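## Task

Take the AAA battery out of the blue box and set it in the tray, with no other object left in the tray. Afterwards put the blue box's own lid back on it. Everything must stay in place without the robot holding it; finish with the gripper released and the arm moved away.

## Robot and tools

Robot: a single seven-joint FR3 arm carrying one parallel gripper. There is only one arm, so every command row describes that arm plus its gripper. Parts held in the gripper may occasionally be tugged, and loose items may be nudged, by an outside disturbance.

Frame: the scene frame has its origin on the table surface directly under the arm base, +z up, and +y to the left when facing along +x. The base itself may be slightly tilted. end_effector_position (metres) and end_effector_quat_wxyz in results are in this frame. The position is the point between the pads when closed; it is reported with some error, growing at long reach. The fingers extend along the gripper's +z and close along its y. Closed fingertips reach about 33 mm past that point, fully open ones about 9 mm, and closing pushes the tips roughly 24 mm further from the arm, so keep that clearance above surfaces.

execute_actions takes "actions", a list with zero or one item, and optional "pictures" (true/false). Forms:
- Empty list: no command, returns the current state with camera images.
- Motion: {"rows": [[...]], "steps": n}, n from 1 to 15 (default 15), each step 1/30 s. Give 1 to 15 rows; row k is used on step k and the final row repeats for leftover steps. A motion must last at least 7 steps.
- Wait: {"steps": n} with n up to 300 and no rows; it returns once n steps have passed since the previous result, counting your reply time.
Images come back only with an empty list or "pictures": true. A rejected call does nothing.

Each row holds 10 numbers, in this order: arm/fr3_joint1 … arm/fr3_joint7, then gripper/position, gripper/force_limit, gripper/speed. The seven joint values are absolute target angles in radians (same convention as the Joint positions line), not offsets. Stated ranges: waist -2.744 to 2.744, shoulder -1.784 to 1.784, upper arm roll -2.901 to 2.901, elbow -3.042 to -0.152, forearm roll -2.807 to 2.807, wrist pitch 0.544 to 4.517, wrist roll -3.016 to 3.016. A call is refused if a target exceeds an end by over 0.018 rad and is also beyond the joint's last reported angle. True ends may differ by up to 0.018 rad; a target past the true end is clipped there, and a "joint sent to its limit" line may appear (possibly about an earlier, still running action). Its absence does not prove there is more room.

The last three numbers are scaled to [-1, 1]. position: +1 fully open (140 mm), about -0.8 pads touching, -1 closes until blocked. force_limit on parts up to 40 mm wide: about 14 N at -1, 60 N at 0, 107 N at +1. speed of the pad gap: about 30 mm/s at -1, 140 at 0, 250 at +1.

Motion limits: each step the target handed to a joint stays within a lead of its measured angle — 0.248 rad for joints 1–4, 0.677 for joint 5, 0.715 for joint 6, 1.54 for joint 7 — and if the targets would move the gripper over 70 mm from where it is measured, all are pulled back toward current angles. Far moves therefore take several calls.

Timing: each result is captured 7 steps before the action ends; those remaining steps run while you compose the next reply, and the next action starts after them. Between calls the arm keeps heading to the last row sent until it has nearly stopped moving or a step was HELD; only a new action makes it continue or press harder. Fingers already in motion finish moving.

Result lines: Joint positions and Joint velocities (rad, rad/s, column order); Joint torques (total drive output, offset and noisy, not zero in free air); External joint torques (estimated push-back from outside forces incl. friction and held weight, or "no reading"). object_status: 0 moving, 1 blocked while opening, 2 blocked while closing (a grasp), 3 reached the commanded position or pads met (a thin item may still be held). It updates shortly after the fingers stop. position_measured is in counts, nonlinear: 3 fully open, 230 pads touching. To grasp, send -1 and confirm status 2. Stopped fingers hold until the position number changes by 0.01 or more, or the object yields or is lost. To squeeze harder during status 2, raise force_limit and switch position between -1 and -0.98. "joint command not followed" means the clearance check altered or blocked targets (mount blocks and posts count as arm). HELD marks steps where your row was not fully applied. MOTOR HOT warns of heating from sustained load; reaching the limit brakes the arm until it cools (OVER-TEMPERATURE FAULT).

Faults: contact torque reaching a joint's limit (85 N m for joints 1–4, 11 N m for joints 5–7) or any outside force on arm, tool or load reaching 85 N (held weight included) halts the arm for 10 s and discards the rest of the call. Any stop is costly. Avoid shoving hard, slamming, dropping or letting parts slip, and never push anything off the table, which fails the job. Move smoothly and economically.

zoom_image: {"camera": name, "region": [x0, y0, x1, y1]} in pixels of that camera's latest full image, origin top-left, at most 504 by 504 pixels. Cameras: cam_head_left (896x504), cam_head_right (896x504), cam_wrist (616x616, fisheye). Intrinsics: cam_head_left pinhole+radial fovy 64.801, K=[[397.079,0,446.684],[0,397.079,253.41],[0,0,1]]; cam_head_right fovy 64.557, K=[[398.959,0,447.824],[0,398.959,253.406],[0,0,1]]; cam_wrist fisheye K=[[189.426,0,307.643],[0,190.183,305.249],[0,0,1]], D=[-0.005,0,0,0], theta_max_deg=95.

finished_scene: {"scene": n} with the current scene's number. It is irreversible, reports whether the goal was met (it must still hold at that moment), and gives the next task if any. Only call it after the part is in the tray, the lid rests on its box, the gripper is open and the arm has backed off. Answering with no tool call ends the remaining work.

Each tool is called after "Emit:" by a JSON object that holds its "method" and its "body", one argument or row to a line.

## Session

Emit:
{"method": "execute_actions", "body": {
  "actions": []
}}

Scene clock: 0.00 s of 8400.00 s.
end_effector_position=(+0.1465, -0.2428, +0.3637) position_measured=3 object_status=3 end_effector_quat_wxyz=(+0.066, +0.188, +0.958, +0.209)
Joint positions: [-1.356 -0.569  0.032 -2.45   0.297  1.534  0.552]
Joint velocities: [-0.001 -0.     0.    -0.001 -0.002  0.001 -0.001]
Joint torques (N m, as the joint torque sensors report them, + toward a larger angle): no reading
External joint torques (N m, as the arm's controller estimates them; a push from outside toward a larger angle lowers the number): no reading

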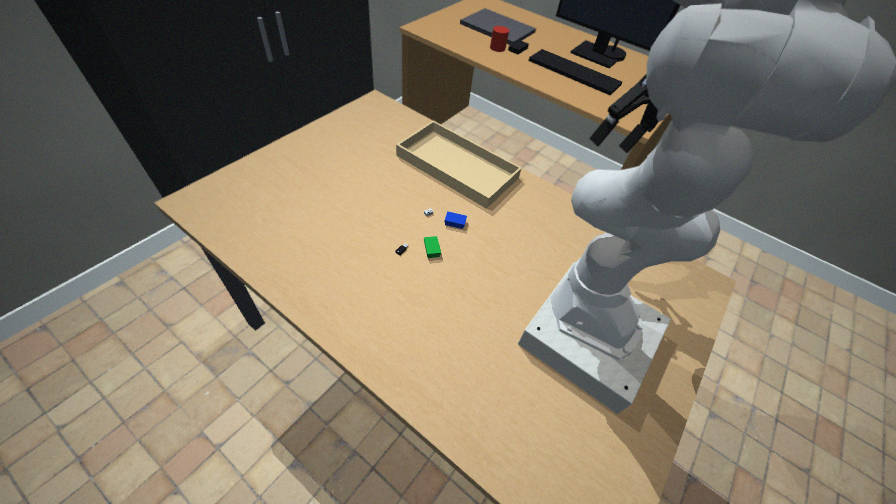

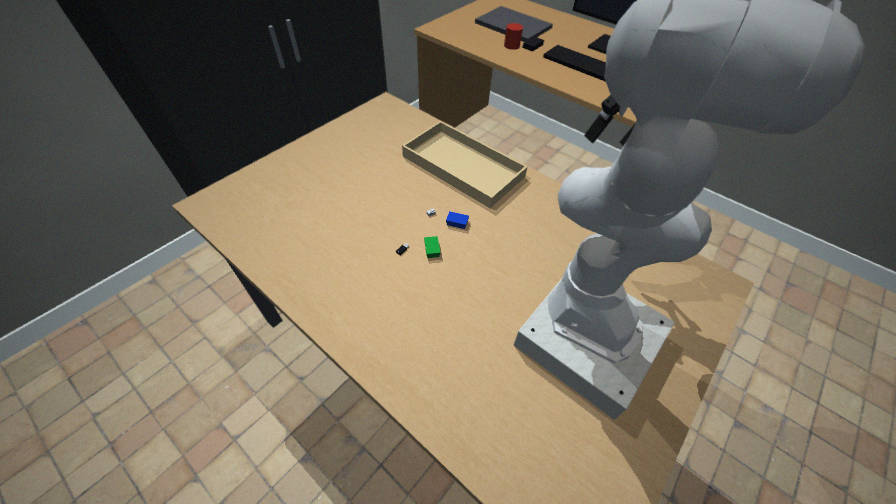

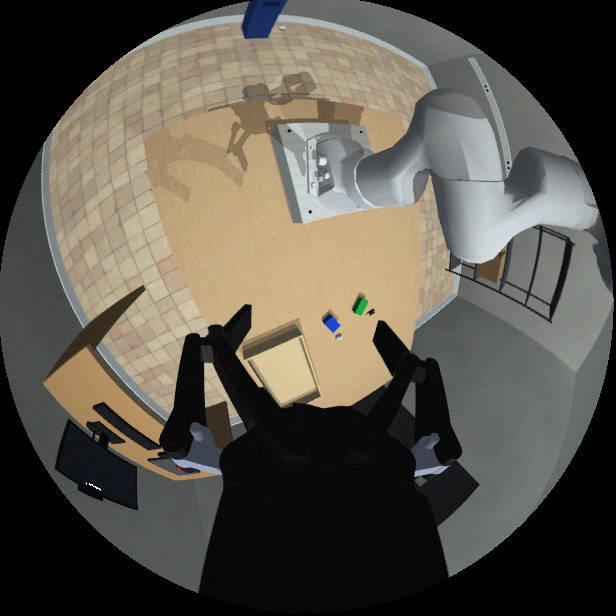

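Emit:
{"method": "execute_actions", "body": {
  "actions": [
    {"rows":[[-0.09,-0.3,0,-2.7,0,2.4,-0.67,0.2,-0.3,0.5]],"steps":15}
  ]
}}

Emit:
{"method": "execute_actions", "body": {
  "actions": [
    {"steps":45}
  ]
}}

Emit:
{"method": "execute_actions", "body": {
  "actions": [
    {"rows":[[-0.09,-0.171,0,-2.7,0,2.53,-0.67,0.2,-0.3,0.5]],"steps":15}
  ]
}}

Emit:
{"method": "execute_actions", "body": {
  "actions": [
    {"steps":15}
  ],
  "pictures": true
}}

Scene clock: 1.60 s of 8400.00 s.
end_effector_position=(+0.1554, -0.2594, +0.2393) position_measured=74 object_status=0 end_effector_quat_wxyz=(+0.010, -0.078, +0.984, +0.161)
Joint positions: [-1.121 -0.395  0.004 -2.611  0.135  1.912  0.198]
Joint velocities: [ 1.241  0.671 -0.019 -0.574 -0.574  1.578 -1.602]
Joint torques (N m, as the joint torque sensors report them, + toward a larger angle): [  1.96 -22.12  -0.11  22.44   0.15   2.36  -0.6 ]
External joint torques (N m, as the arm's controller estimates them; a push from outside toward a larger angle lowers the number): [ 2.08  0.34 -0.77 -2.97 -0.8   0.91 -0.64]
Steps of this call (steps 1 to 40: nothing new was sent; steps 41 to 48: the first 8 steps of this action). Readings (joint positions | what the end effector reports):
41: [-1.339 -0.563 0.026 -2.460 0.279 1.567 0.520] | position_measured=3 object_status=0
42: [-1.316 -0.544 0.022 -2.480 0.258 1.610 0.480] | position_measured=10 object_status=0
44: [-1.263 -0.493 0.016 -2.526 0.217 1.701 0.396] | position_measured=31 object_status=0
48: the state above

Scene clock: 3.10 s of 8400.00 s.
end_effector_position=(+0.3910, -0.0482, +0.1908) position_measured=104 object_status=3 end_effector_quat_wxyz=(-0.000, +0.867, -0.498, +0.001)
Joint positions: [-0.093 -0.302  0.001 -2.698  0.003  2.397 -0.656]
Joint velocities: [-0.001 -0.    -0.002 -0.     0.001  0.001 -0.033]
Joint torques (N m, as the joint torque sensors report them, + toward a larger angle): [  2.11 -17.13  -1.46  19.02  -0.21   2.93  -0.13]
External joint torques (N m, as the arm's controller estimates them; a push from outside toward a larger angle lowers the number): [ 2.23  1.25 -1.03 -2.24 -0.78  0.4  -0.13]
Kept back: nothing.
Steps of this call (steps 1 to 7: the last 7 steps of your previous action; steps 8 to 45: the robot went on to your last target). Readings (joint positions | what the end effector reports):
1: [-1.076 -0.374 0.002 -2.630 0.115 1.965 0.143] | position_measured=84 object_status=0
2: [-1.027 -0.356 0.000 -2.646 0.098 2.015 0.088] | position_measured=95 object_status=0
4: [-0.925 -0.329 -0.001 -2.669 0.070 2.103 -0.015] | position_measured=104 object_status=0
8: [-0.710 -0.307 -0.001 -2.688 0.035 2.226 -0.187] | position_measured=104 object_status=0
45: the state above

Scene clock: 3.37 s of 8400.00 s.
end_effector_position=(+0.3901, -0.0483, +0.1469) position_measured=104 object_status=3 end_effector_quat_wxyz=(+0.006, +0.869, -0.495, -0.013)
Joint positions: [-0.092 -0.173  0.001 -2.702  0.003  2.498 -0.662]
Joint velocities: [ 0.     0.027 -0.001 -0.    -0.003  0.173 -0.015]
Joint torques (N m, as the joint torque sensors report them, + toward a larger angle): [  2.49 -21.23  -1.84  19.61  -0.13   2.97  -0.23]
External joint torques (N m, as the arm's controller estimates them; a push from outside toward a larger angle lowers the number): [ 2.58  1.3  -1.58 -0.77 -0.6   0.44 -0.23]
Steps of this call (steps 1 to 8: the first 8 steps of this action). Readings (joint positions | what the end effector reports):
1: [-0.092 -0.285 0.001 -2.694 0.003 2.417 -0.657] | position_measured=104 object_status=3
2: [-0.092 -0.251 0.001 -2.692 0.003 2.439 -0.658] | position_measured=104 object_status=3
4: [-0.092 -0.200 0.001 -2.698 0.003 2.467 -0.660] | position_measured=104 object_status=3
8: the state above

Scene clock: 3.87 s of 8400.00 s.
end_effector_position=(+0.3990, -0.0494, +0.1491) position_measured=104 object_status=3 end_effector_quat_wxyz=(+0.001, +0.870, -0.493, -0.000)
Joint positions: [-0.092 -0.172  0.001 -2.702  0.003  2.526 -0.666]
Joint velocities: [ 0.001 -0.     0.    -0.001  0.     0.008 -0.003]
Joint torques (N m, as the joint torque sensors report them, + toward a larger angle): [  1.6  -20.06  -1.37  19.81  -0.15   2.89  -0.21]
External joint torques (N m, as the arm's controller estimates them; a push from outside toward a larger angle lowers the number): [ 1.62  1.06 -1.17  0.36 -0.62  0.39 -0.21]
Kept back: nothing.
Steps of this call (steps 1 to 7: the last 7 steps of your previous action; steps 8 to 15: the robot went on to your last target). Readings (joint positions | what the end effector reports):
1: [-0.092 -0.172 0.001 -2.702 0.003 2.503 -0.663] | position_measured=104 object_status=3
2: [-0.092 -0.172 0.001 -2.702 0.003 2.508 -0.663] | position_measured=104 object_status=3
4: [-0.092 -0.172 0.001 -2.702 0.003 2.514 -0.664] | position_measured=104 object_status=3
8: [-0.092 -0.172 0.001 -2.702 0.003 2.522 -0.665] | position_measured=104 object_status=3
15: the state above

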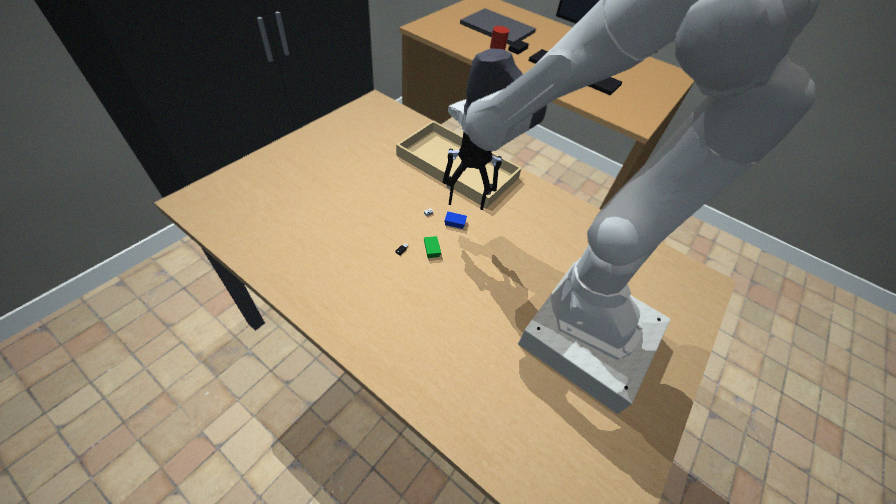

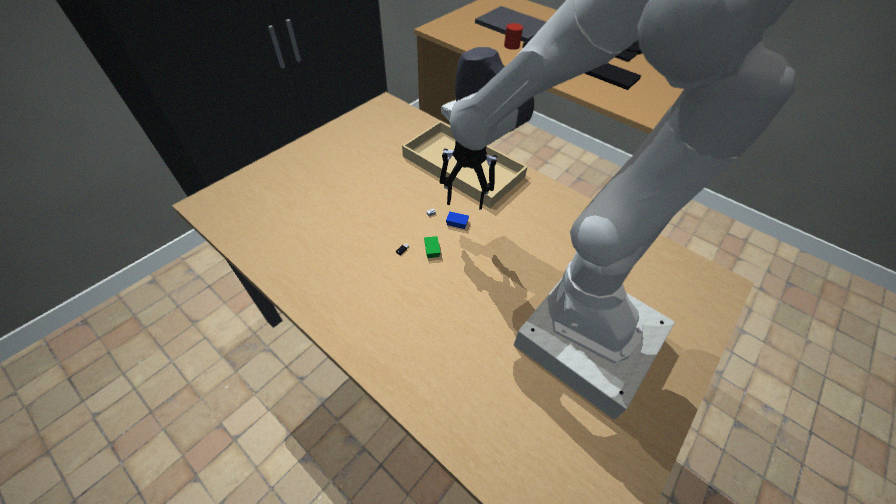

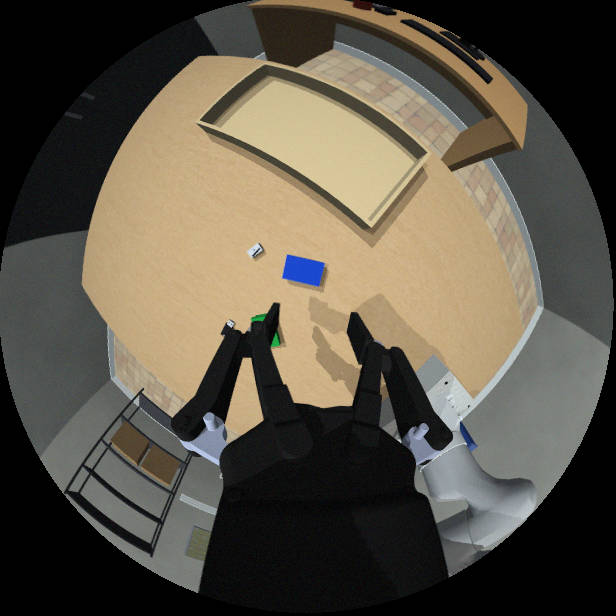

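Emit:
{"method": "execute_actions", "body": {
  "actions": [
    {"rows":[[-0.158,-0.05,0,-2.62,0,2.62,-0.732,0.3,-0.3,0.5],[-0.158,-0.05,0,-2.62,0,2.62,-0.732,0.3,-0.3,0.5],[-0.158,-0.05,0,-2.62,0,2.62,-0.732,0.3,-0.3,0.5],[-0.158,-0.05,0,-2.62,0,2.7,-0.732,0.3,-0.3,0.5],[-0.158,-0.05,0,-2.6,0,2.7,-0.732,0.3,-0.3,0.5],[-0.158,0.03,0,-2.6,0,2.72,-0.732,0.3,-0.3,0.5],[-0.158,0.119,0,-2.595,0,2.717,-0.732,0.3,-0.3,0.5]],"steps":15}
  ]
}}

Emit:
{"method": "execute_actions", "body": {
  "actions": [
    {"steps":30}
  ],
  "pictures": true
}}

Emit:
{"method": "zoom_image", "body": {
  "camera": "cam_wrist",
  "region": [250,250,380,360]
}}

Scene clock: 5.00 s of 8400.00 s.
end_effector_position=(+0.4443, -0.0846, +0.1149) position_measured=91 object_status=0 end_effector_quat_wxyz=(-0.006, +0.863, -0.505, +0.018)
Joint positions: [-0.155  0.028 -0.001 -2.596  0.002  2.661 -0.702]
Joint velocities: [-0.023  1.175 -0.     0.095 -0.     0.365 -0.088]
Joint torques (N m, as the joint torque sensors report them, + toward a larger angle): [  0.62 -29.03  -0.21  12.45   0.06   2.4   -0.23]
External joint torques (N m, as the arm's controller estimates them; a push from outside toward a larger angle lowers the number): [ 0.05  1.86 -0.89 -0.2  -0.09  0.73 -0.23]
Steps of this call (steps 1 to 15: the robot went on to your last target; steps 16 to 26: nothing new was sent; steps 27 to 34: the first 8 steps of this action). Readings (joint positions | what the end effector reports):
27: [-0.103 -0.153 0.006 -2.686 0.002 2.538 -0.672] | position_measured=104 object_status=0
28: [-0.118 -0.119 0.006 -2.661 0.002 2.554 -0.678] | position_measured=96 object_status=0
30: [-0.141 -0.077 0.001 -2.639 0.002 2.586 -0.688] | position_measured=91 object_status=0
34: the state above

Scene clock: 6.00 s of 8400.00 s.
end_effector_position=(+0.4329, -0.0829, +0.0793) position_measured=91 object_status=3 end_effector_quat_wxyz=(+0.001, +0.869, -0.494, +0.001)
Joint positions: [-0.155  0.119 -0.001 -2.597  0.002  2.714 -0.728]
Joint velocities: [-0.001 -0.     0.    -0.001 -0.     0.001 -0.005]
Joint torques (N m, as the joint torque sensors report them, + toward a larger angle): [ -0.61 -27.77   0.05  16.54  -0.1    2.96  -0.08]
External joint torques (N m, as the arm's controller estimates them; a push from outside toward a larger angle lowers the number): [-0.52  0.65  0.02 -0.14 -0.45  0.43 -0.08]
Kept back: nothing.
Steps of this call (steps 1 to 7: the last 7 steps of your previous action; steps 8 to 30: the robot went on to your last target). Readings (joint positions | what the end effector reports):
1: [-0.155 0.063 -0.001 -2.596 0.002 2.670 -0.705] | position_measured=91 object_status=0
2: [-0.155 0.087 -0.001 -2.598 0.002 2.676 -0.707] | position_measured=91 object_status=0
4: [-0.155 0.112 -0.001 -2.600 0.002 2.686 -0.712] | position_measured=91 object_status=0
8: [-0.155 0.119 -0.001 -2.598 0.002 2.701 -0.718] | position_measured=91 object_status=3
30: the state above
The arm was judged still, so your last target was given up. Only a new action makes it travel on or press farther. Fingers that are still opening or closing keep moving.

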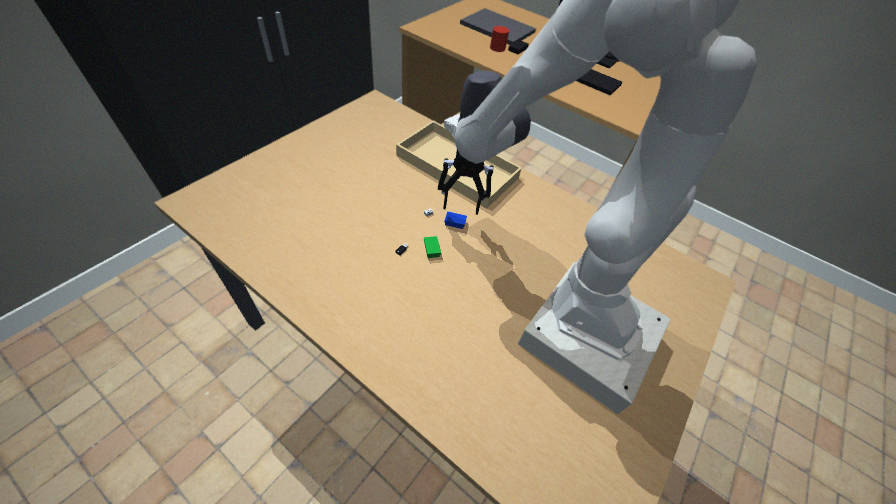

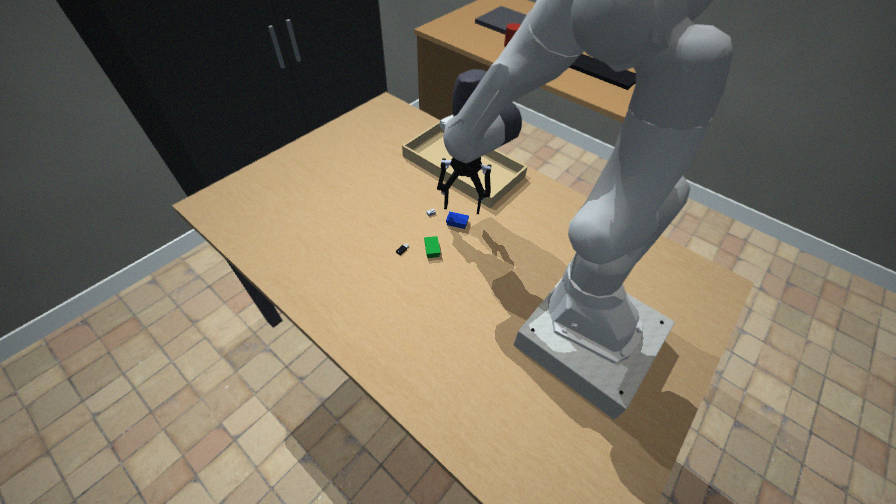

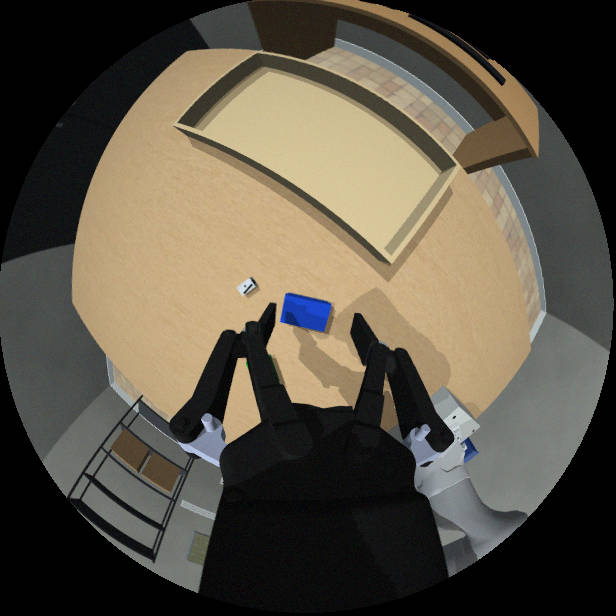

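Region (250, 250, 380, 360) of cam_wrist's 616x616 image, scaled by 3.877, with more detail than that image has; it fills the top 426 rows of this view, and the rest is white.

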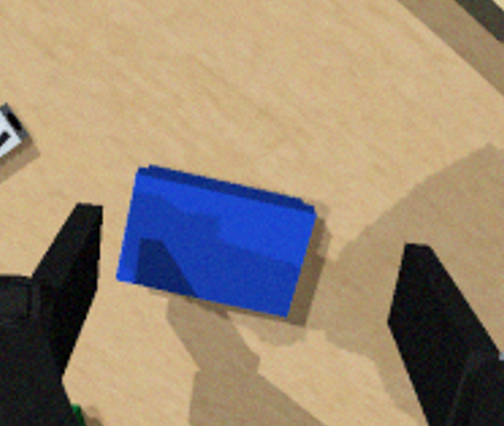

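Emit:
{"method": "execute_actions", "body": {
  "actions": [
    {"rows":[[-0.146,0.129,0,-2.578,0,2.73,-0.673,0.3,-0.3,0.5],[-0.146,0.129,0,-2.578,0,2.74,-0.673,0.3,-0.3,0.5],[-0.146,0.129,0,-2.578,0,2.76,-0.673,0.3,-0.3,0.5],[-0.146,0.15,0,-2.576,0,2.77,-0.673,0.3,-0.3,0.5],[-0.146,0.17,0,-2.574,0,2.77,-0.673,0.3,-0.3,0.5],[-0.146,0.191,0,-2.572,0,2.766,-0.673,0.3,-0.3,0.5]],"steps":15}
  ]
}}

Emit:
{"method": "execute_actions", "body": {
  "actions": [
    {"steps":20}
  ],
  "pictures": true
}}

Emit:
{"method": "zoom_image", "body": {
  "camera": "cam_wrist",
  "region": [250,250,380,360]
}}

Scene clock: 6.97 s of 8400.00 s.
end_effector_position=(+0.4415, -0.0814, +0.0655) position_measured=91 object_status=3 end_effector_quat_wxyz=(-0.000, +0.864, -0.504, +0.003)
Joint positions: [-0.149  0.174 -0.001 -2.574  0.002  2.751 -0.699]
Joint velocities: [ 0.001  0.288  0.    -0.    -0.001  0.053  0.074]
Joint torques (N m, as the joint torque sensors report them, + toward a larger angle): [  2.48 -32.7    0.4   16.52  -0.04   3.4    0.1 ]
External joint torques (N m, as the arm's controller estimates them; a push from outside toward a larger angle lowers the number): [ 2.52  1.73  0.3  -1.36 -0.36  0.39  0.1 ]
Steps of this call (steps 1 to 21: nothing new was sent; steps 22 to 29: the first 8 steps of this action). Readings (joint positions | what the end effector reports):
22: [-0.155 0.121 -0.001 -2.594 0.002 2.716 -0.724] | position_measured=91 object_status=3
23: [-0.153 0.123 -0.001 -2.589 0.002 2.719 -0.719] | position_measured=91 object_status=3
25: [-0.150 0.129 -0.001 -2.583 0.002 2.733 -0.711] | position_measured=91 object_status=3
29: the state above

Scene clock: 7.63 s of 8400.00 s.
end_effector_position=(+0.4396, -0.0810, +0.0593) position_measured=91 object_status=3 end_effector_quat_wxyz=(+0.001, +0.859, -0.512, +0.001)
Joint positions: [-0.149  0.19  -0.001 -2.574  0.002  2.763 -0.679]
Joint velocities: [-0.     0.001  0.    -0.     0.001  0.002  0.009]
Joint torques (N m, as the joint torque sensors report them, + toward a larger angle): [  2.42 -28.75   0.82  16.14   0.01   2.96   0.06]
External joint torques (N m, as the arm's controller estimates them; a push from outside toward a larger angle lowers the number): [ 2.52  1.07  0.74  0.33 -0.3   0.44  0.06]
Kept back: nothing.
Steps of this call (steps 1 to 7: the last 7 steps of your previous action; steps 8 to 20: the robot went on to your last target). Readings (joint positions | what the end effector reports):
1: [-0.149 0.181 -0.001 -2.574 0.002 2.753 -0.696] | position_measured=91 object_status=3
2: [-0.149 0.186 -0.001 -2.574 0.002 2.754 -0.694] | position_measured=91 object_status=3
4: [-0.149 0.189 -0.001 -2.574 0.002 2.757 -0.691] | position_measured=91 object_status=3
8: [-0.149 0.190 -0.001 -2.574 0.002 2.760 -0.686] | position_measured=91 object_status=3
20: the state above

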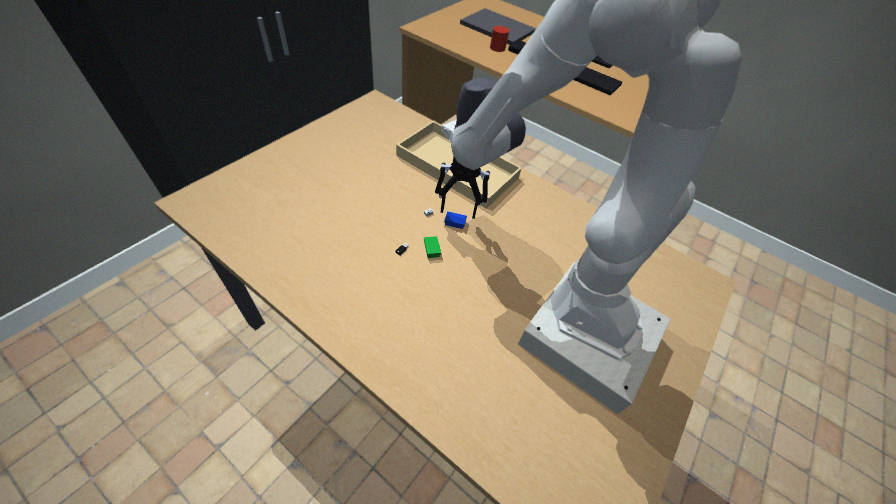

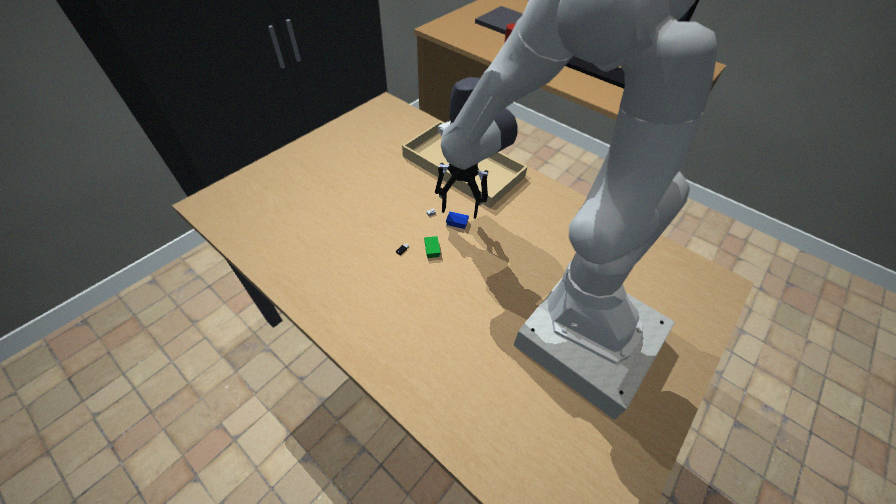

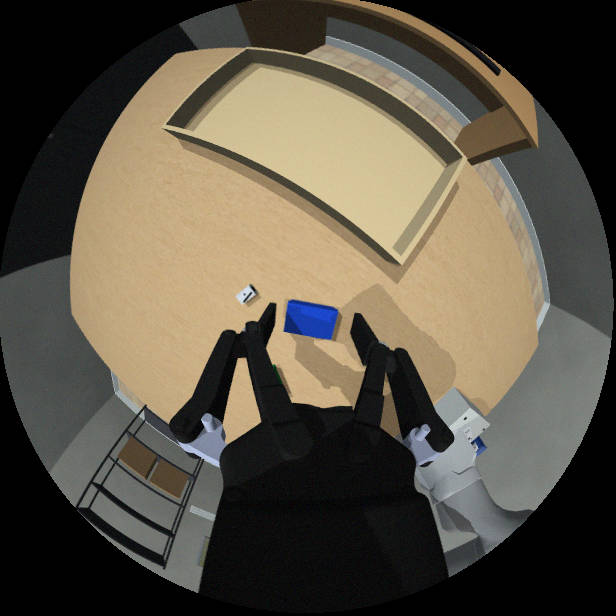

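Region (250, 250, 380, 360) of cam_wrist's 616x616 image, scaled by 3.877, with more detail than that image has; it fills the top 426 rows of this view, and the rest is white.

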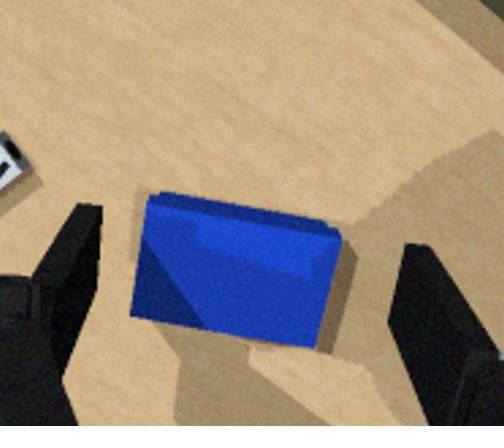

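Emit:
{"method": "execute_actions", "body": {
  "actions": [
    {"rows":[[-0.146,0.21,0,-2.57,0,2.8,-0.673,0.3,-0.3,0.5],[-0.146,0.23,0,-2.568,0,2.82,-0.673,0.3,-0.3,0.5],[-0.146,0.25,0,-2.567,0,2.84,-0.673,0.3,-0.3,0.5],[-0.146,0.262,0,-2.566,0,2.84,-0.673,0.3,-0.3,0.5],[-0.146,0.262,0,-2.566,0,2.84,-0.673,0.3,-0.3,0.5],[-0.146,0.262,0,-2.566,0,2.831,-0.673,0.3,-0.3,0.5]],"steps":15}
  ]
}}

Emit:
{"method": "execute_actions", "body": {
  "actions": [
    {"rows":[[-0.146,0.262,0,-2.566,0,2.831,-0.673,-1,-0.3,0.3]],"steps":15}
  ]
}}

Emit:
{"method": "execute_actions", "body": {
  "actions": [
    {"steps":8}
  ],
  "pictures": true
}}

Scene clock: 8.37 s of 8400.00 s.
end_effector_position=(+0.4353, -0.0803, +0.0351) position_measured=91 object_status=3 end_effector_quat_wxyz=(+0.003, +0.858, -0.513, -0.004)
Joint positions: [-0.149  0.258 -0.001 -2.567  0.002  2.814 -0.677]
Joint velocities: [ 0.002  0.08   0.     0.001 -0.001  0.073 -0.   ]
Joint torques (N m, as the joint torque sensors report them, + toward a larger angle): [  2.18 -32.01   0.48  14.59  -0.12   3.36   0.07]
External joint torques (N m, as the arm's controller estimates them; a push from outside toward a larger angle lowers the number): [ 2.23  1.83  0.28 -1.92 -0.38  0.55  0.07]
Steps of this call (steps 1 to 14: the robot went on to your last target; steps 15 to 22: the first 8 steps of this action). Readings (joint positions | what the end effector reports):
15: [-0.149 0.192 -0.001 -2.573 0.002 2.768 -0.677] | position_measured=91 object_status=3
16: [-0.149 0.200 -0.001 -2.571 0.002 2.777 -0.677] | position_measured=91 object_status=3
18: [-0.149 0.225 -0.001 -2.567 0.002 2.797 -0.677] | position_measured=91 object_status=3
22: the state above

Scene clock: 8.87 s of 8400.00 s.
end_effector_position=(+0.4394, -0.0811, +0.0356) position_measured=139 object_status=0 end_effector_quat_wxyz=(+0.000, +0.858, -0.513, +0.002)
Joint positions: [-0.149  0.26  -0.001 -2.567  0.002  2.828 -0.676]
Joint velocities: [-0.001  0.002 -0.001  0.    -0.     0.002 -0.   ]
Joint torques (N m, as the joint torque sensors report them, + toward a larger angle): [  2.2  -29.99   0.31  13.4   -0.09   2.83   0.01]
External joint torques (N m, as the arm's controller estimates them; a push from outside toward a larger angle lowers the number): [ 2.32  1.07  0.18 -1.35 -0.35  0.28  0.01]
Steps of this call (steps 1 to 7: the last 7 steps of your previous action; steps 8 to 15: the first 8 steps of this action). Readings (joint positions | what the end effector reports):
8: [-0.149 0.261 -0.001 -2.567 0.002 2.825 -0.676] | position_measured=91 object_status=0
9: [-0.149 0.261 -0.001 -2.567 0.002 2.826 -0.676] | position_measured=98 object_status=0
11: [-0.149 0.261 -0.001 -2.567 0.002 2.827 -0.676] | position_measured=116 object_status=0
15: the state above

Scene clock: 9.13 s of 8400.00 s.
end_effector_position=(+0.4394, -0.0810, +0.0355) position_measured=139 object_status=2 end_effector_quat_wxyz=(+0.000, +0.858, -0.513, +0.002)
Joint positions: [-0.149  0.26  -0.001 -2.567  0.002  2.828 -0.676]
Joint velocities: [-0.    -0.001  0.     0.001 -0.     0.001 -0.001]
Joint torques (N m, as the joint torque sensors report them, + toward a larger angle): [  1.21 -29.53   0.35  14.97  -0.11   3.     0.21]
External joint torques (N m, as the arm's controller estimates them; a push from outside toward a larger angle lowers the number): [ 1.32  1.58  0.21  0.19 -0.38  0.45  0.21]
Kept back: nothing.
Steps of this call (steps 1 to 7: the last 7 steps of your previous action; step 8: the robot went on to your last target). Readings (joint positions | what the end effector reports):
1: [-0.149 0.260 -0.001 -2.567 0.002 2.828 -0.676] | position_measured=139 object_status=0
2: [-0.149 0.260 -0.001 -2.567 0.002 2.828 -0.676] | position_measured=139 object_status=0
4: [-0.149 0.260 -0.001 -2.567 0.002 2.828 -0.676] | position_measured=139 object_status=0
8: the state above

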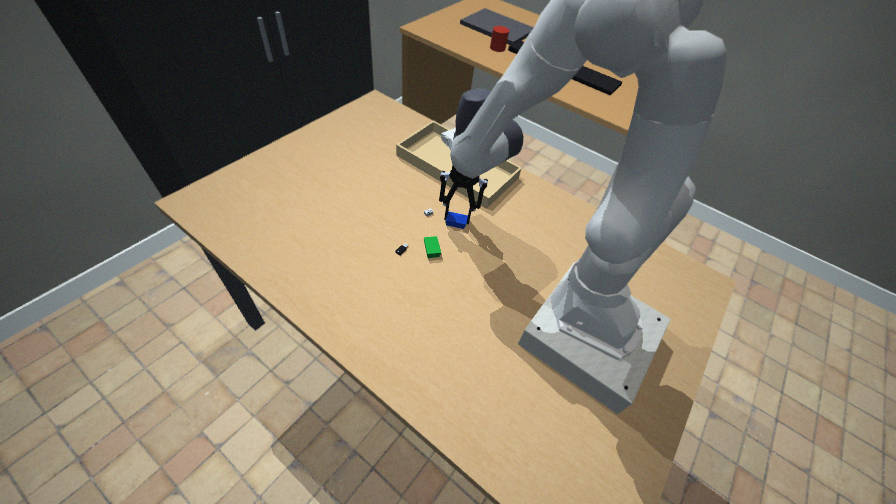

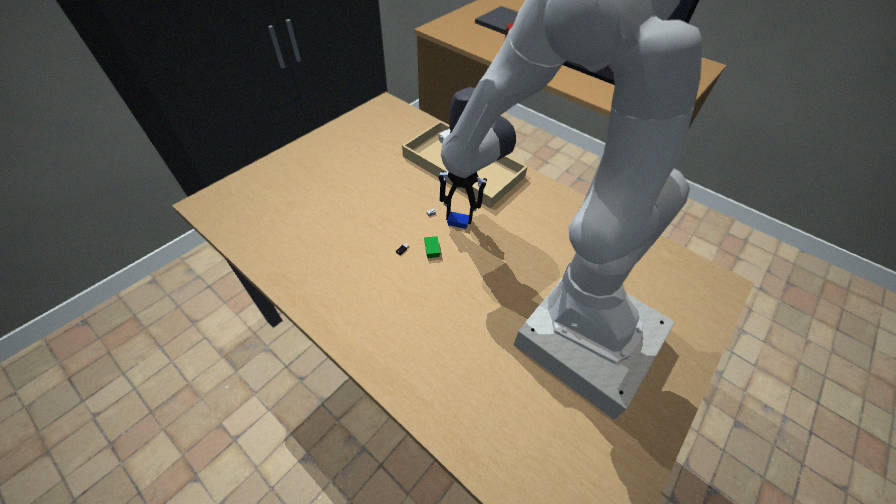

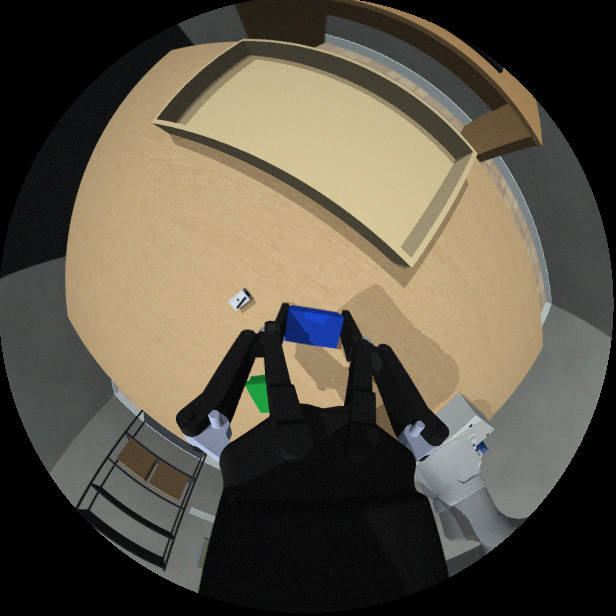

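Emit:
{"method": "execute_actions", "body": {
  "actions": [
    {"rows":[[-0.146,0.25,0,-2.567,0,2.82,-0.673,-1,-0.3,0.3],[-0.146,0.235,0,-2.568,0,2.8,-0.673,-1,-0.3,0.3],[-0.146,0.22,0,-2.57,0,2.78,-0.673,-1,-0.3,0.3],[-0.146,0.2,0,-2.571,0,2.76,-0.673,-1,-0.3,0.3],[-0.146,0.18,0,-2.573,0,2.74,-0.673,-1,-0.3,0.3],[-0.146,0.16,0,-2.575,0,2.738,-0.673,-1,-0.3,0.3]],"steps":15}
  ]
}}

Emit:
{"method": "execute_actions", "body": {
  "actions": [
    {"steps":10}
  ],
  "pictures": true
}}

Scene clock: 9.77 s of 8400.00 s.
end_effector_position=(+0.4475, -0.0824, +0.0664) position_measured=139 object_status=2 end_effector_quat_wxyz=(-0.003, +0.858, -0.513, +0.012)
Joint positions: [-0.149  0.177 -0.001 -2.573  0.002  2.772 -0.676]
Joint velocities: [-0.    -0.303 -0.001  0.004 -0.001 -0.16  -0.   ]
Joint torques (N m, as the joint torque sensors report them, + toward a larger angle): [  2.41 -23.55   0.2   13.4   -0.09   1.48   0.15]
External joint torques (N m, as the arm's controller estimates them; a push from outside toward a larger angle lowers the number): [ 2.64 -0.1   0.26  0.48 -0.42 -0.46  0.15]
Steps of this call (steps 1 to 11: the robot went on to your last target; steps 12 to 19: the first 8 steps of this action). Readings (joint positions | what the end effector reports):
12: [-0.149 0.259 -0.001 -2.567 0.002 2.827 -0.676] | position_measured=139 object_status=2
13: [-0.149 0.255 -0.001 -2.567 0.002 2.823 -0.676] | position_measured=139 object_status=2
15: [-0.149 0.236 -0.001 -2.570 0.002 2.807 -0.676] | position_measured=139 object_status=2
19: the state above

Scene clock: 10.10 s of 8400.00 s.
end_effector_position=(+0.4440, -0.0817, +0.0707) position_measured=139 object_status=2 end_effector_quat_wxyz=(-0.001, +0.858, -0.513, +0.006)
Joint positions: [-0.148  0.161 -0.001 -2.573  0.002  2.745 -0.676]
Joint velocities: [-0.    -0.    -0.    -0.     0.001 -0.029 -0.001]
Joint torques (N m, as the joint torque sensors report them, + toward a larger angle): [  1.85 -29.6   -0.1   14.26   0.03   2.22   0.06]
External joint torques (N m, as the arm's controller estimates them; a push from outside toward a larger angle lowers the number): [ 1.94  0.04 -0.17 -2.24 -0.31 -0.37  0.06]
Kept back: nothing.
Steps of this call (steps 1 to 7: the last 7 steps of your previous action; steps 8 to 10: the robot went on to your last target). Readings (joint positions | what the end effector reports):
1: [-0.149 0.169 -0.001 -2.572 0.002 2.767 -0.676] | position_measured=139 object_status=2
2: [-0.148 0.164 -0.001 -2.572 0.002 2.763 -0.676] | position_measured=139 object_status=2
4: [-0.148 0.161 -0.001 -2.572 0.002 2.756 -0.676] | position_measured=139 object_status=2
8: [-0.148 0.161 -0.001 -2.573 0.002 2.747 -0.676] | position_measured=139 object_status=2
10: the state above

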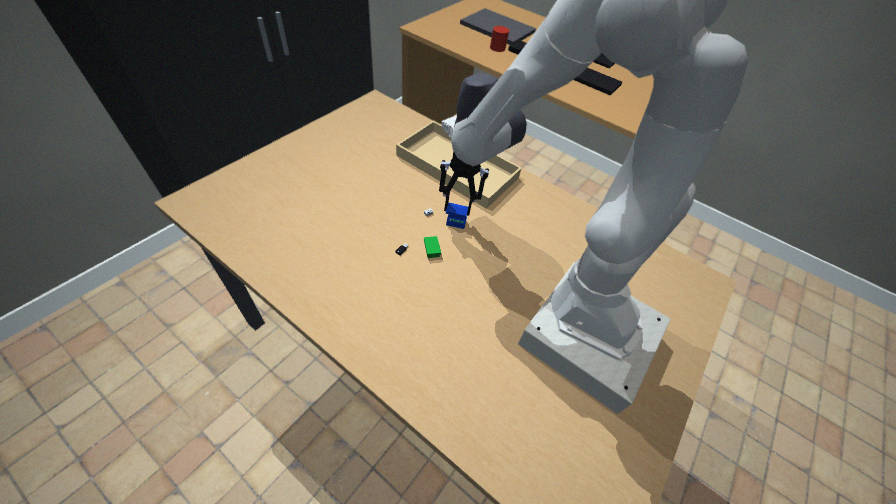

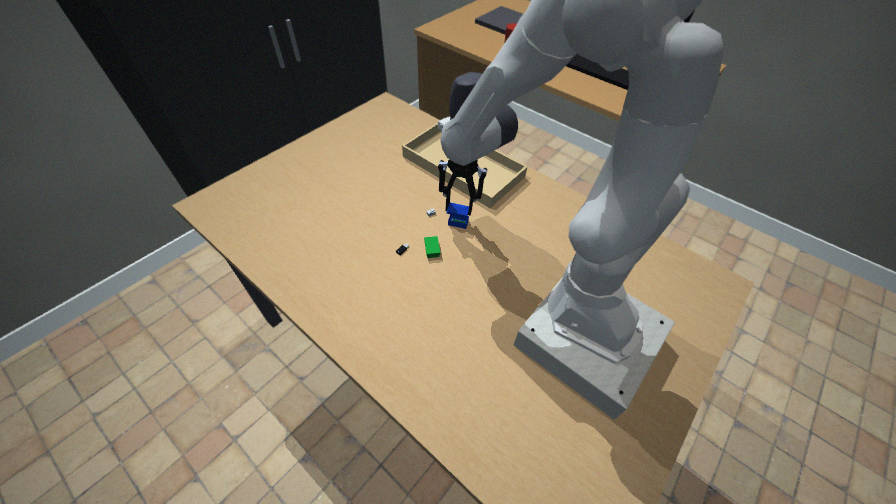

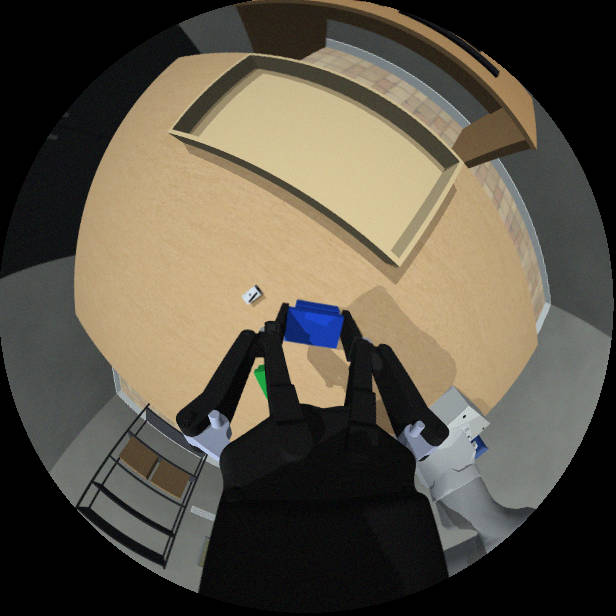

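Emit:
{"method": "execute_actions", "body": {
  "actions": [
    {"rows":[[-0.146,0.12,0,-2.63,0,2.76,-0.673,-1,-0.3,0.3],[-0.146,0.09,0,-2.68,0,2.78,-0.673,-1,-0.3,0.3],[-0.146,0.06,0,-2.73,0,2.8,-0.673,-1,-0.3,0.3],[-0.146,0.03,0,-2.78,0,2.82,-0.673,-1,-0.3,0.3],[-0.146,0,0,-2.82,0,2.84,-0.673,-1,-0.3,0.3],[-0.146,-0.03,0,-2.86,0,2.86,-0.673,-1,-0.3,0.3],[-0.146,-0.048,0,-2.88,0,2.88,-0.673,-1,-0.3,0.3]],"steps":15}
  ]
}}

Emit:
{"method": "execute_actions", "body": {
  "actions": [
    {"rows":[[-0.146,-0.03,0,-2.878,0,2.9,-0.673,-1,-0.3,0.3],[-0.146,-0.01,0,-2.876,0,2.93,-0.673,-1,-0.3,0.3],[-0.146,0.01,0,-2.874,0,2.96,-0.673,-1,-0.3,0.3],[-0.146,0.03,0,-2.872,0,2.98,-0.673,-1,-0.3,0.3],[-0.146,0.05,0,-2.87,0,2.99,-0.673,-1,-0.3,0.3],[-0.146,0.07,0,-2.867,0,2.99,-0.673,-1,-0.3,0.3],[-0.146,0.085,0,-2.865,0,2.99,-0.673,-1,-0.3,0.3],[-0.146,0.1,0,-2.863,0,2.99,-0.673,-1,-0.3,0.3],[-0.146,0.112,0,-2.861,0,2.98,-0.673,-1,-0.3,0.3]],"steps":15}
  ]
}}

Emit:
{"method": "execute_actions", "body": {
  "actions": [
    {"steps":15}
  ],
  "pictures": true
}}

Scene clock: 12.07 s of 8400.00 s.
end_effector_position=(+0.3593, -0.0661, +0.0689) position_measured=139 object_status=2 end_effector_quat_wxyz=(+0.001, +0.858, -0.513, -0.000)
Joint positions: [-0.148 -0.011 -0.001 -2.832  0.002  2.818 -0.676]
Joint velocities: [ 0.002 -0.484 -0.    -0.694  0.001  0.317  0.001]
Joint torques (N m, as the joint torque sensors report them, + toward a larger angle): [  2.05 -19.88  -0.01  18.8    0.02   3.98  -0.01]
External joint torques (N m, as the arm's controller estimates them; a push from outside toward a larger angle lowers the number): [ 2.42 -0.2   0.36 -2.7  -0.46  0.59  0.  ]
Steps of this call (steps 1 to 30: the robot went on to your last target; steps 31 to 51: nothing new was sent; steps 52 to 59: the first 8 steps of this action). Readings (joint positions | what the end effector reports):
52: [-0.148 0.154 -0.001 -2.583 0.002 2.744 -0.676] | position_measured=139 object_status=2
53: [-0.148 0.136 -0.001 -2.608 0.002 2.751 -0.676] | position_measured=139 object_status=2
55: [-0.148 0.088 -0.001 -2.682 0.002 2.770 -0.676] | position_measured=139 object_status=2
59: the state above

Scene clock: 12.57 s of 8400.00 s.
end_effector_position=(+0.3522, -0.0649, +0.0451) position_measured=139 object_status=2 end_effector_quat_wxyz=(-0.003, +0.858, -0.513, +0.012)
Joint positions: [-0.148  0.061 -0.001 -2.868  0.002  2.951 -0.676]
Joint velocities: [ 0.     0.513  0.001  0.043 -0.002  0.215 -0.001]
Joint torques (N m, as the joint torque sensors report them, + toward a larger angle): [  1.73 -24.02   0.1   12.93  -0.17   3.25   0.05]
External joint torques (N m, as the arm's controller estimates them; a push from outside toward a larger angle lowers the number): [ 1.75  1.39  0.06  0.14 -0.33  0.59  0.05]
Steps of this call (steps 1 to 7: the last 7 steps of your previous action; steps 8 to 15: the first 8 steps of this action). Readings (joint positions | what the end effector reports):
8: [-0.148 -0.043 -0.001 -2.877 0.002 2.868 -0.676] | position_measured=139 object_status=2
9: [-0.148 -0.037 -0.001 -2.876 0.002 2.878 -0.676] | position_measured=139 object_status=2
11: [-0.148 -0.010 -0.001 -2.874 0.002 2.907 -0.676] | position_measured=139 object_status=2
15: the state above

Scene clock: 13.07 s of 8400.00 s.
end_effector_position=(+0.3456, -0.0638, +0.0313) position_measured=139 object_status=2 end_effector_quat_wxyz=(+0.000, +0.858, -0.513, +0.003)
Joint positions: [-0.148  0.11  -0.001 -2.863  0.002  2.976 -0.676]
Joint velocities: [-0.     0.    -0.     0.001 -0.     0.009  0.   ]
Joint torques (N m, as the joint torque sensors report them, + toward a larger angle): [  1.92 -22.08   0.23  12.46  -0.15   2.99   0.07]
External joint torques (N m, as the arm's controller estimates them; a push from outside toward a larger angle lowers the number): [ 2.01  1.23  0.22  0.57 -0.3   0.46  0.07]
Kept back: nothing.
Steps of this call (steps 1 to 7: the last 7 steps of your previous action; steps 8 to 15: the robot went on to your last target). Readings (joint positions | what the end effector reports):
1: [-0.148 0.077 -0.001 -2.867 0.002 2.956 -0.676] | position_measured=139 object_status=2
2: [-0.148 0.090 -0.001 -2.866 0.002 2.960 -0.676] | position_measured=139 object_status=2
4: [-0.148 0.104 -0.001 -2.866 0.002 2.964 -0.676] | position_measured=139 object_status=2
8: [-0.148 0.110 -0.001 -2.864 0.002 2.971 -0.676] | position_measured=139 object_status=2
15: the state above

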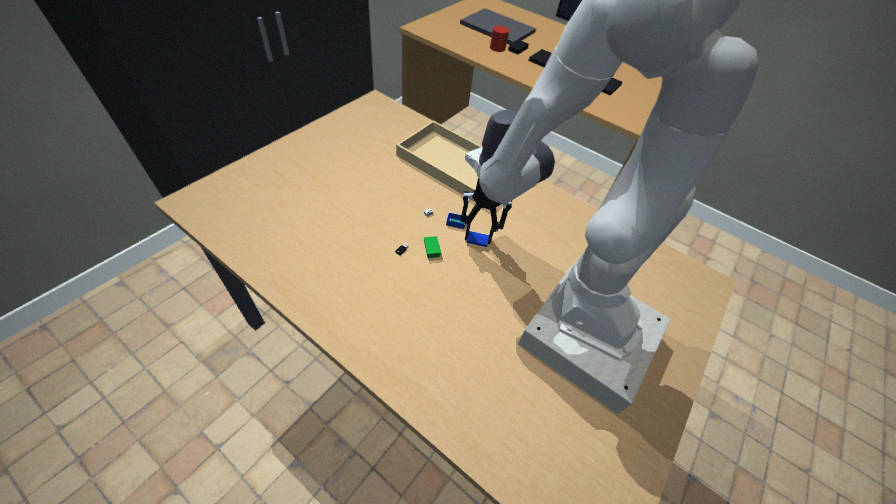

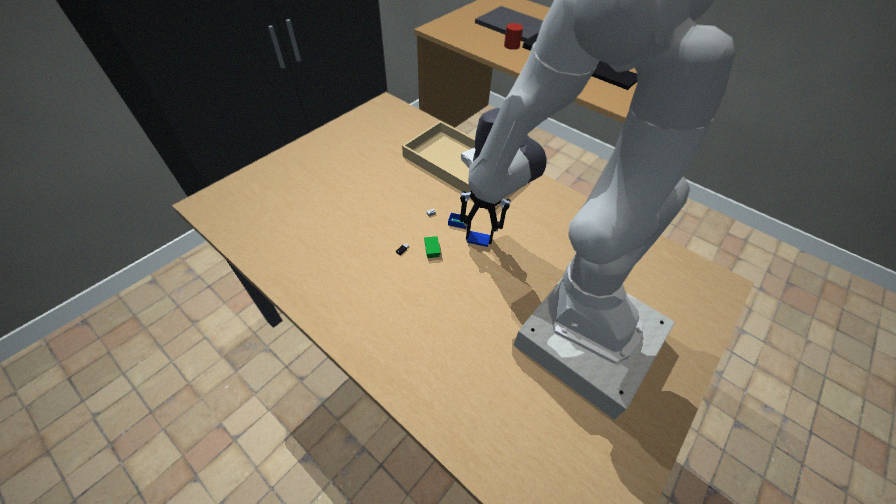

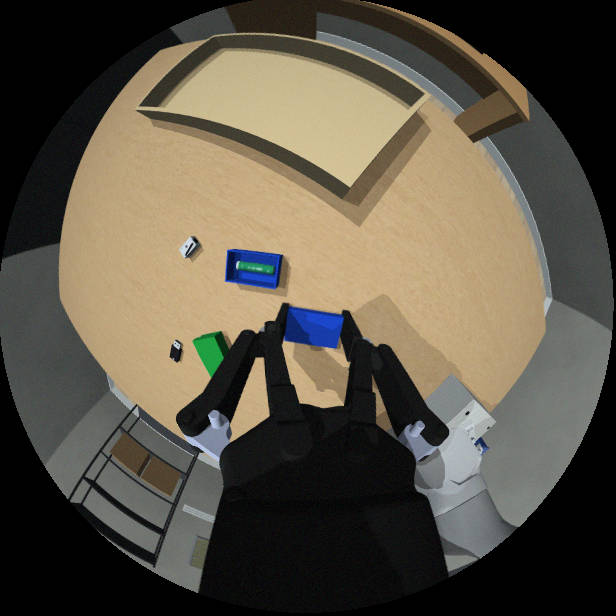

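Emit:
{"method": "execute_actions", "body": {
  "actions": [
    {"rows":[[-0.146,0.116,0,-2.861,0,2.982,-0.673,-1,-0.3,0.3],[-0.146,0.119,0,-2.861,0,2.984,-0.673,-1,-0.3,0.3],[-0.146,0.119,0,-2.861,0,2.984,-0.673,-1,-0.3,0.3],[-0.146,0.119,0,-2.861,0,2.984,-0.673,-1,-0.3,0.3],[-0.146,0.119,0,-2.861,0,2.984,-0.673,-1,-0.3,0.3],[-0.146,0.119,0,-2.861,0,2.984,-0.673,0.2,-0.3,0.5]],"steps":15}
  ]
}}

Emit:
{"method": "execute_actions", "body": {
  "actions": [
    {"rows":[[-0.146,0.119,0,-2.861,0,2.984,-0.673,0.2,-0.3,0.5],[-0.146,0.08,0,-2.865,0,2.93,-0.673,0.2,-0.3,0.5],[-0.146,0.03,0,-2.87,0,2.88,-0.673,0.2,-0.3,0.5],[-0.146,-0.03,0,-2.878,0,2.83,-0.673,0.2,-0.3,0.5],[-0.146,-0.09,0,-2.88,0,2.78,-0.673,0.2,-0.3,0.5]],"steps":15}
  ]
}}

Scene clock: 13.87 s of 8400.00 s.
end_effector_position=(+0.3446, -0.0636, +0.0293) position_measured=125 object_status=0 end_effector_quat_wxyz=(+0.001, +0.858, -0.513, +0.002)
Joint positions: [-0.148  0.117 -0.001 -2.863  0.002  2.98  -0.676]
Joint velocities: [ 0.     0.002  0.001 -0.    -0.001  0.007 -0.001]
Joint torques (N m, as the joint torque sensors report them, + toward a larger angle): [  1.23 -22.63  -0.44  11.58  -0.22   3.03   0.13]
External joint torques (N m, as the arm's controller estimates them; a push from outside toward a larger angle lowers the number): [ 1.23  1.01 -0.56 -0.29 -0.35  0.48  0.14]
Steps of this call (steps 1 to 15: the robot went on to your last target; step 16: nothing new was sent; steps 17 to 24: the first 8 steps of this action). Readings (joint positions | what the end effector reports):
17: [-0.148 0.111 -0.001 -2.863 0.002 2.978 -0.676] | position_measured=139 object_status=2
18: [-0.148 0.112 -0.001 -2.863 0.002 2.978 -0.676] | position_measured=139 object_status=2
20: [-0.148 0.115 -0.001 -2.863 0.002 2.979 -0.676] | position_measured=139 object_status=2
24: the state above

Scene clock: 14.37 s of 8400.00 s.
end_effector_position=(+0.3613, -0.0664, +0.0798) position_measured=104 object_status=3 end_effector_quat_wxyz=(-0.008, +0.858, -0.513, +0.023)
Joint positions: [-0.148 -0.066 -0.001 -2.875  0.002  2.855 -0.676]
Joint velocities: [-0.001 -0.454 -0.     0.015 -0.    -0.388 -0.   ]
Joint torques (N m, as the joint torque sensors report them, + toward a larger angle): [  2.23 -13.1   -0.11   9.28   0.01   1.01   0.15]
External joint torques (N m, as the arm's controller estimates them; a push from outside toward a larger angle lowers the number): [ 2.39 -1.78  0.12 -0.36 -0.3  -0.45  0.15]
Steps of this call (steps 1 to 7: the last 7 steps of your previous action; steps 8 to 15: the first 8 steps of this action). Readings (joint positions | what the end effector reports):
8: [-0.148 0.117 -0.001 -2.863 0.002 2.981 -0.676] | position_measured=104 object_status=0
9: [-0.148 0.112 -0.001 -2.864 0.002 2.974 -0.676] | position_measured=104 object_status=0
11: [-0.148 0.065 -0.001 -2.872 0.002 2.936 -0.676] | position_measured=104 object_status=3
15: the state above


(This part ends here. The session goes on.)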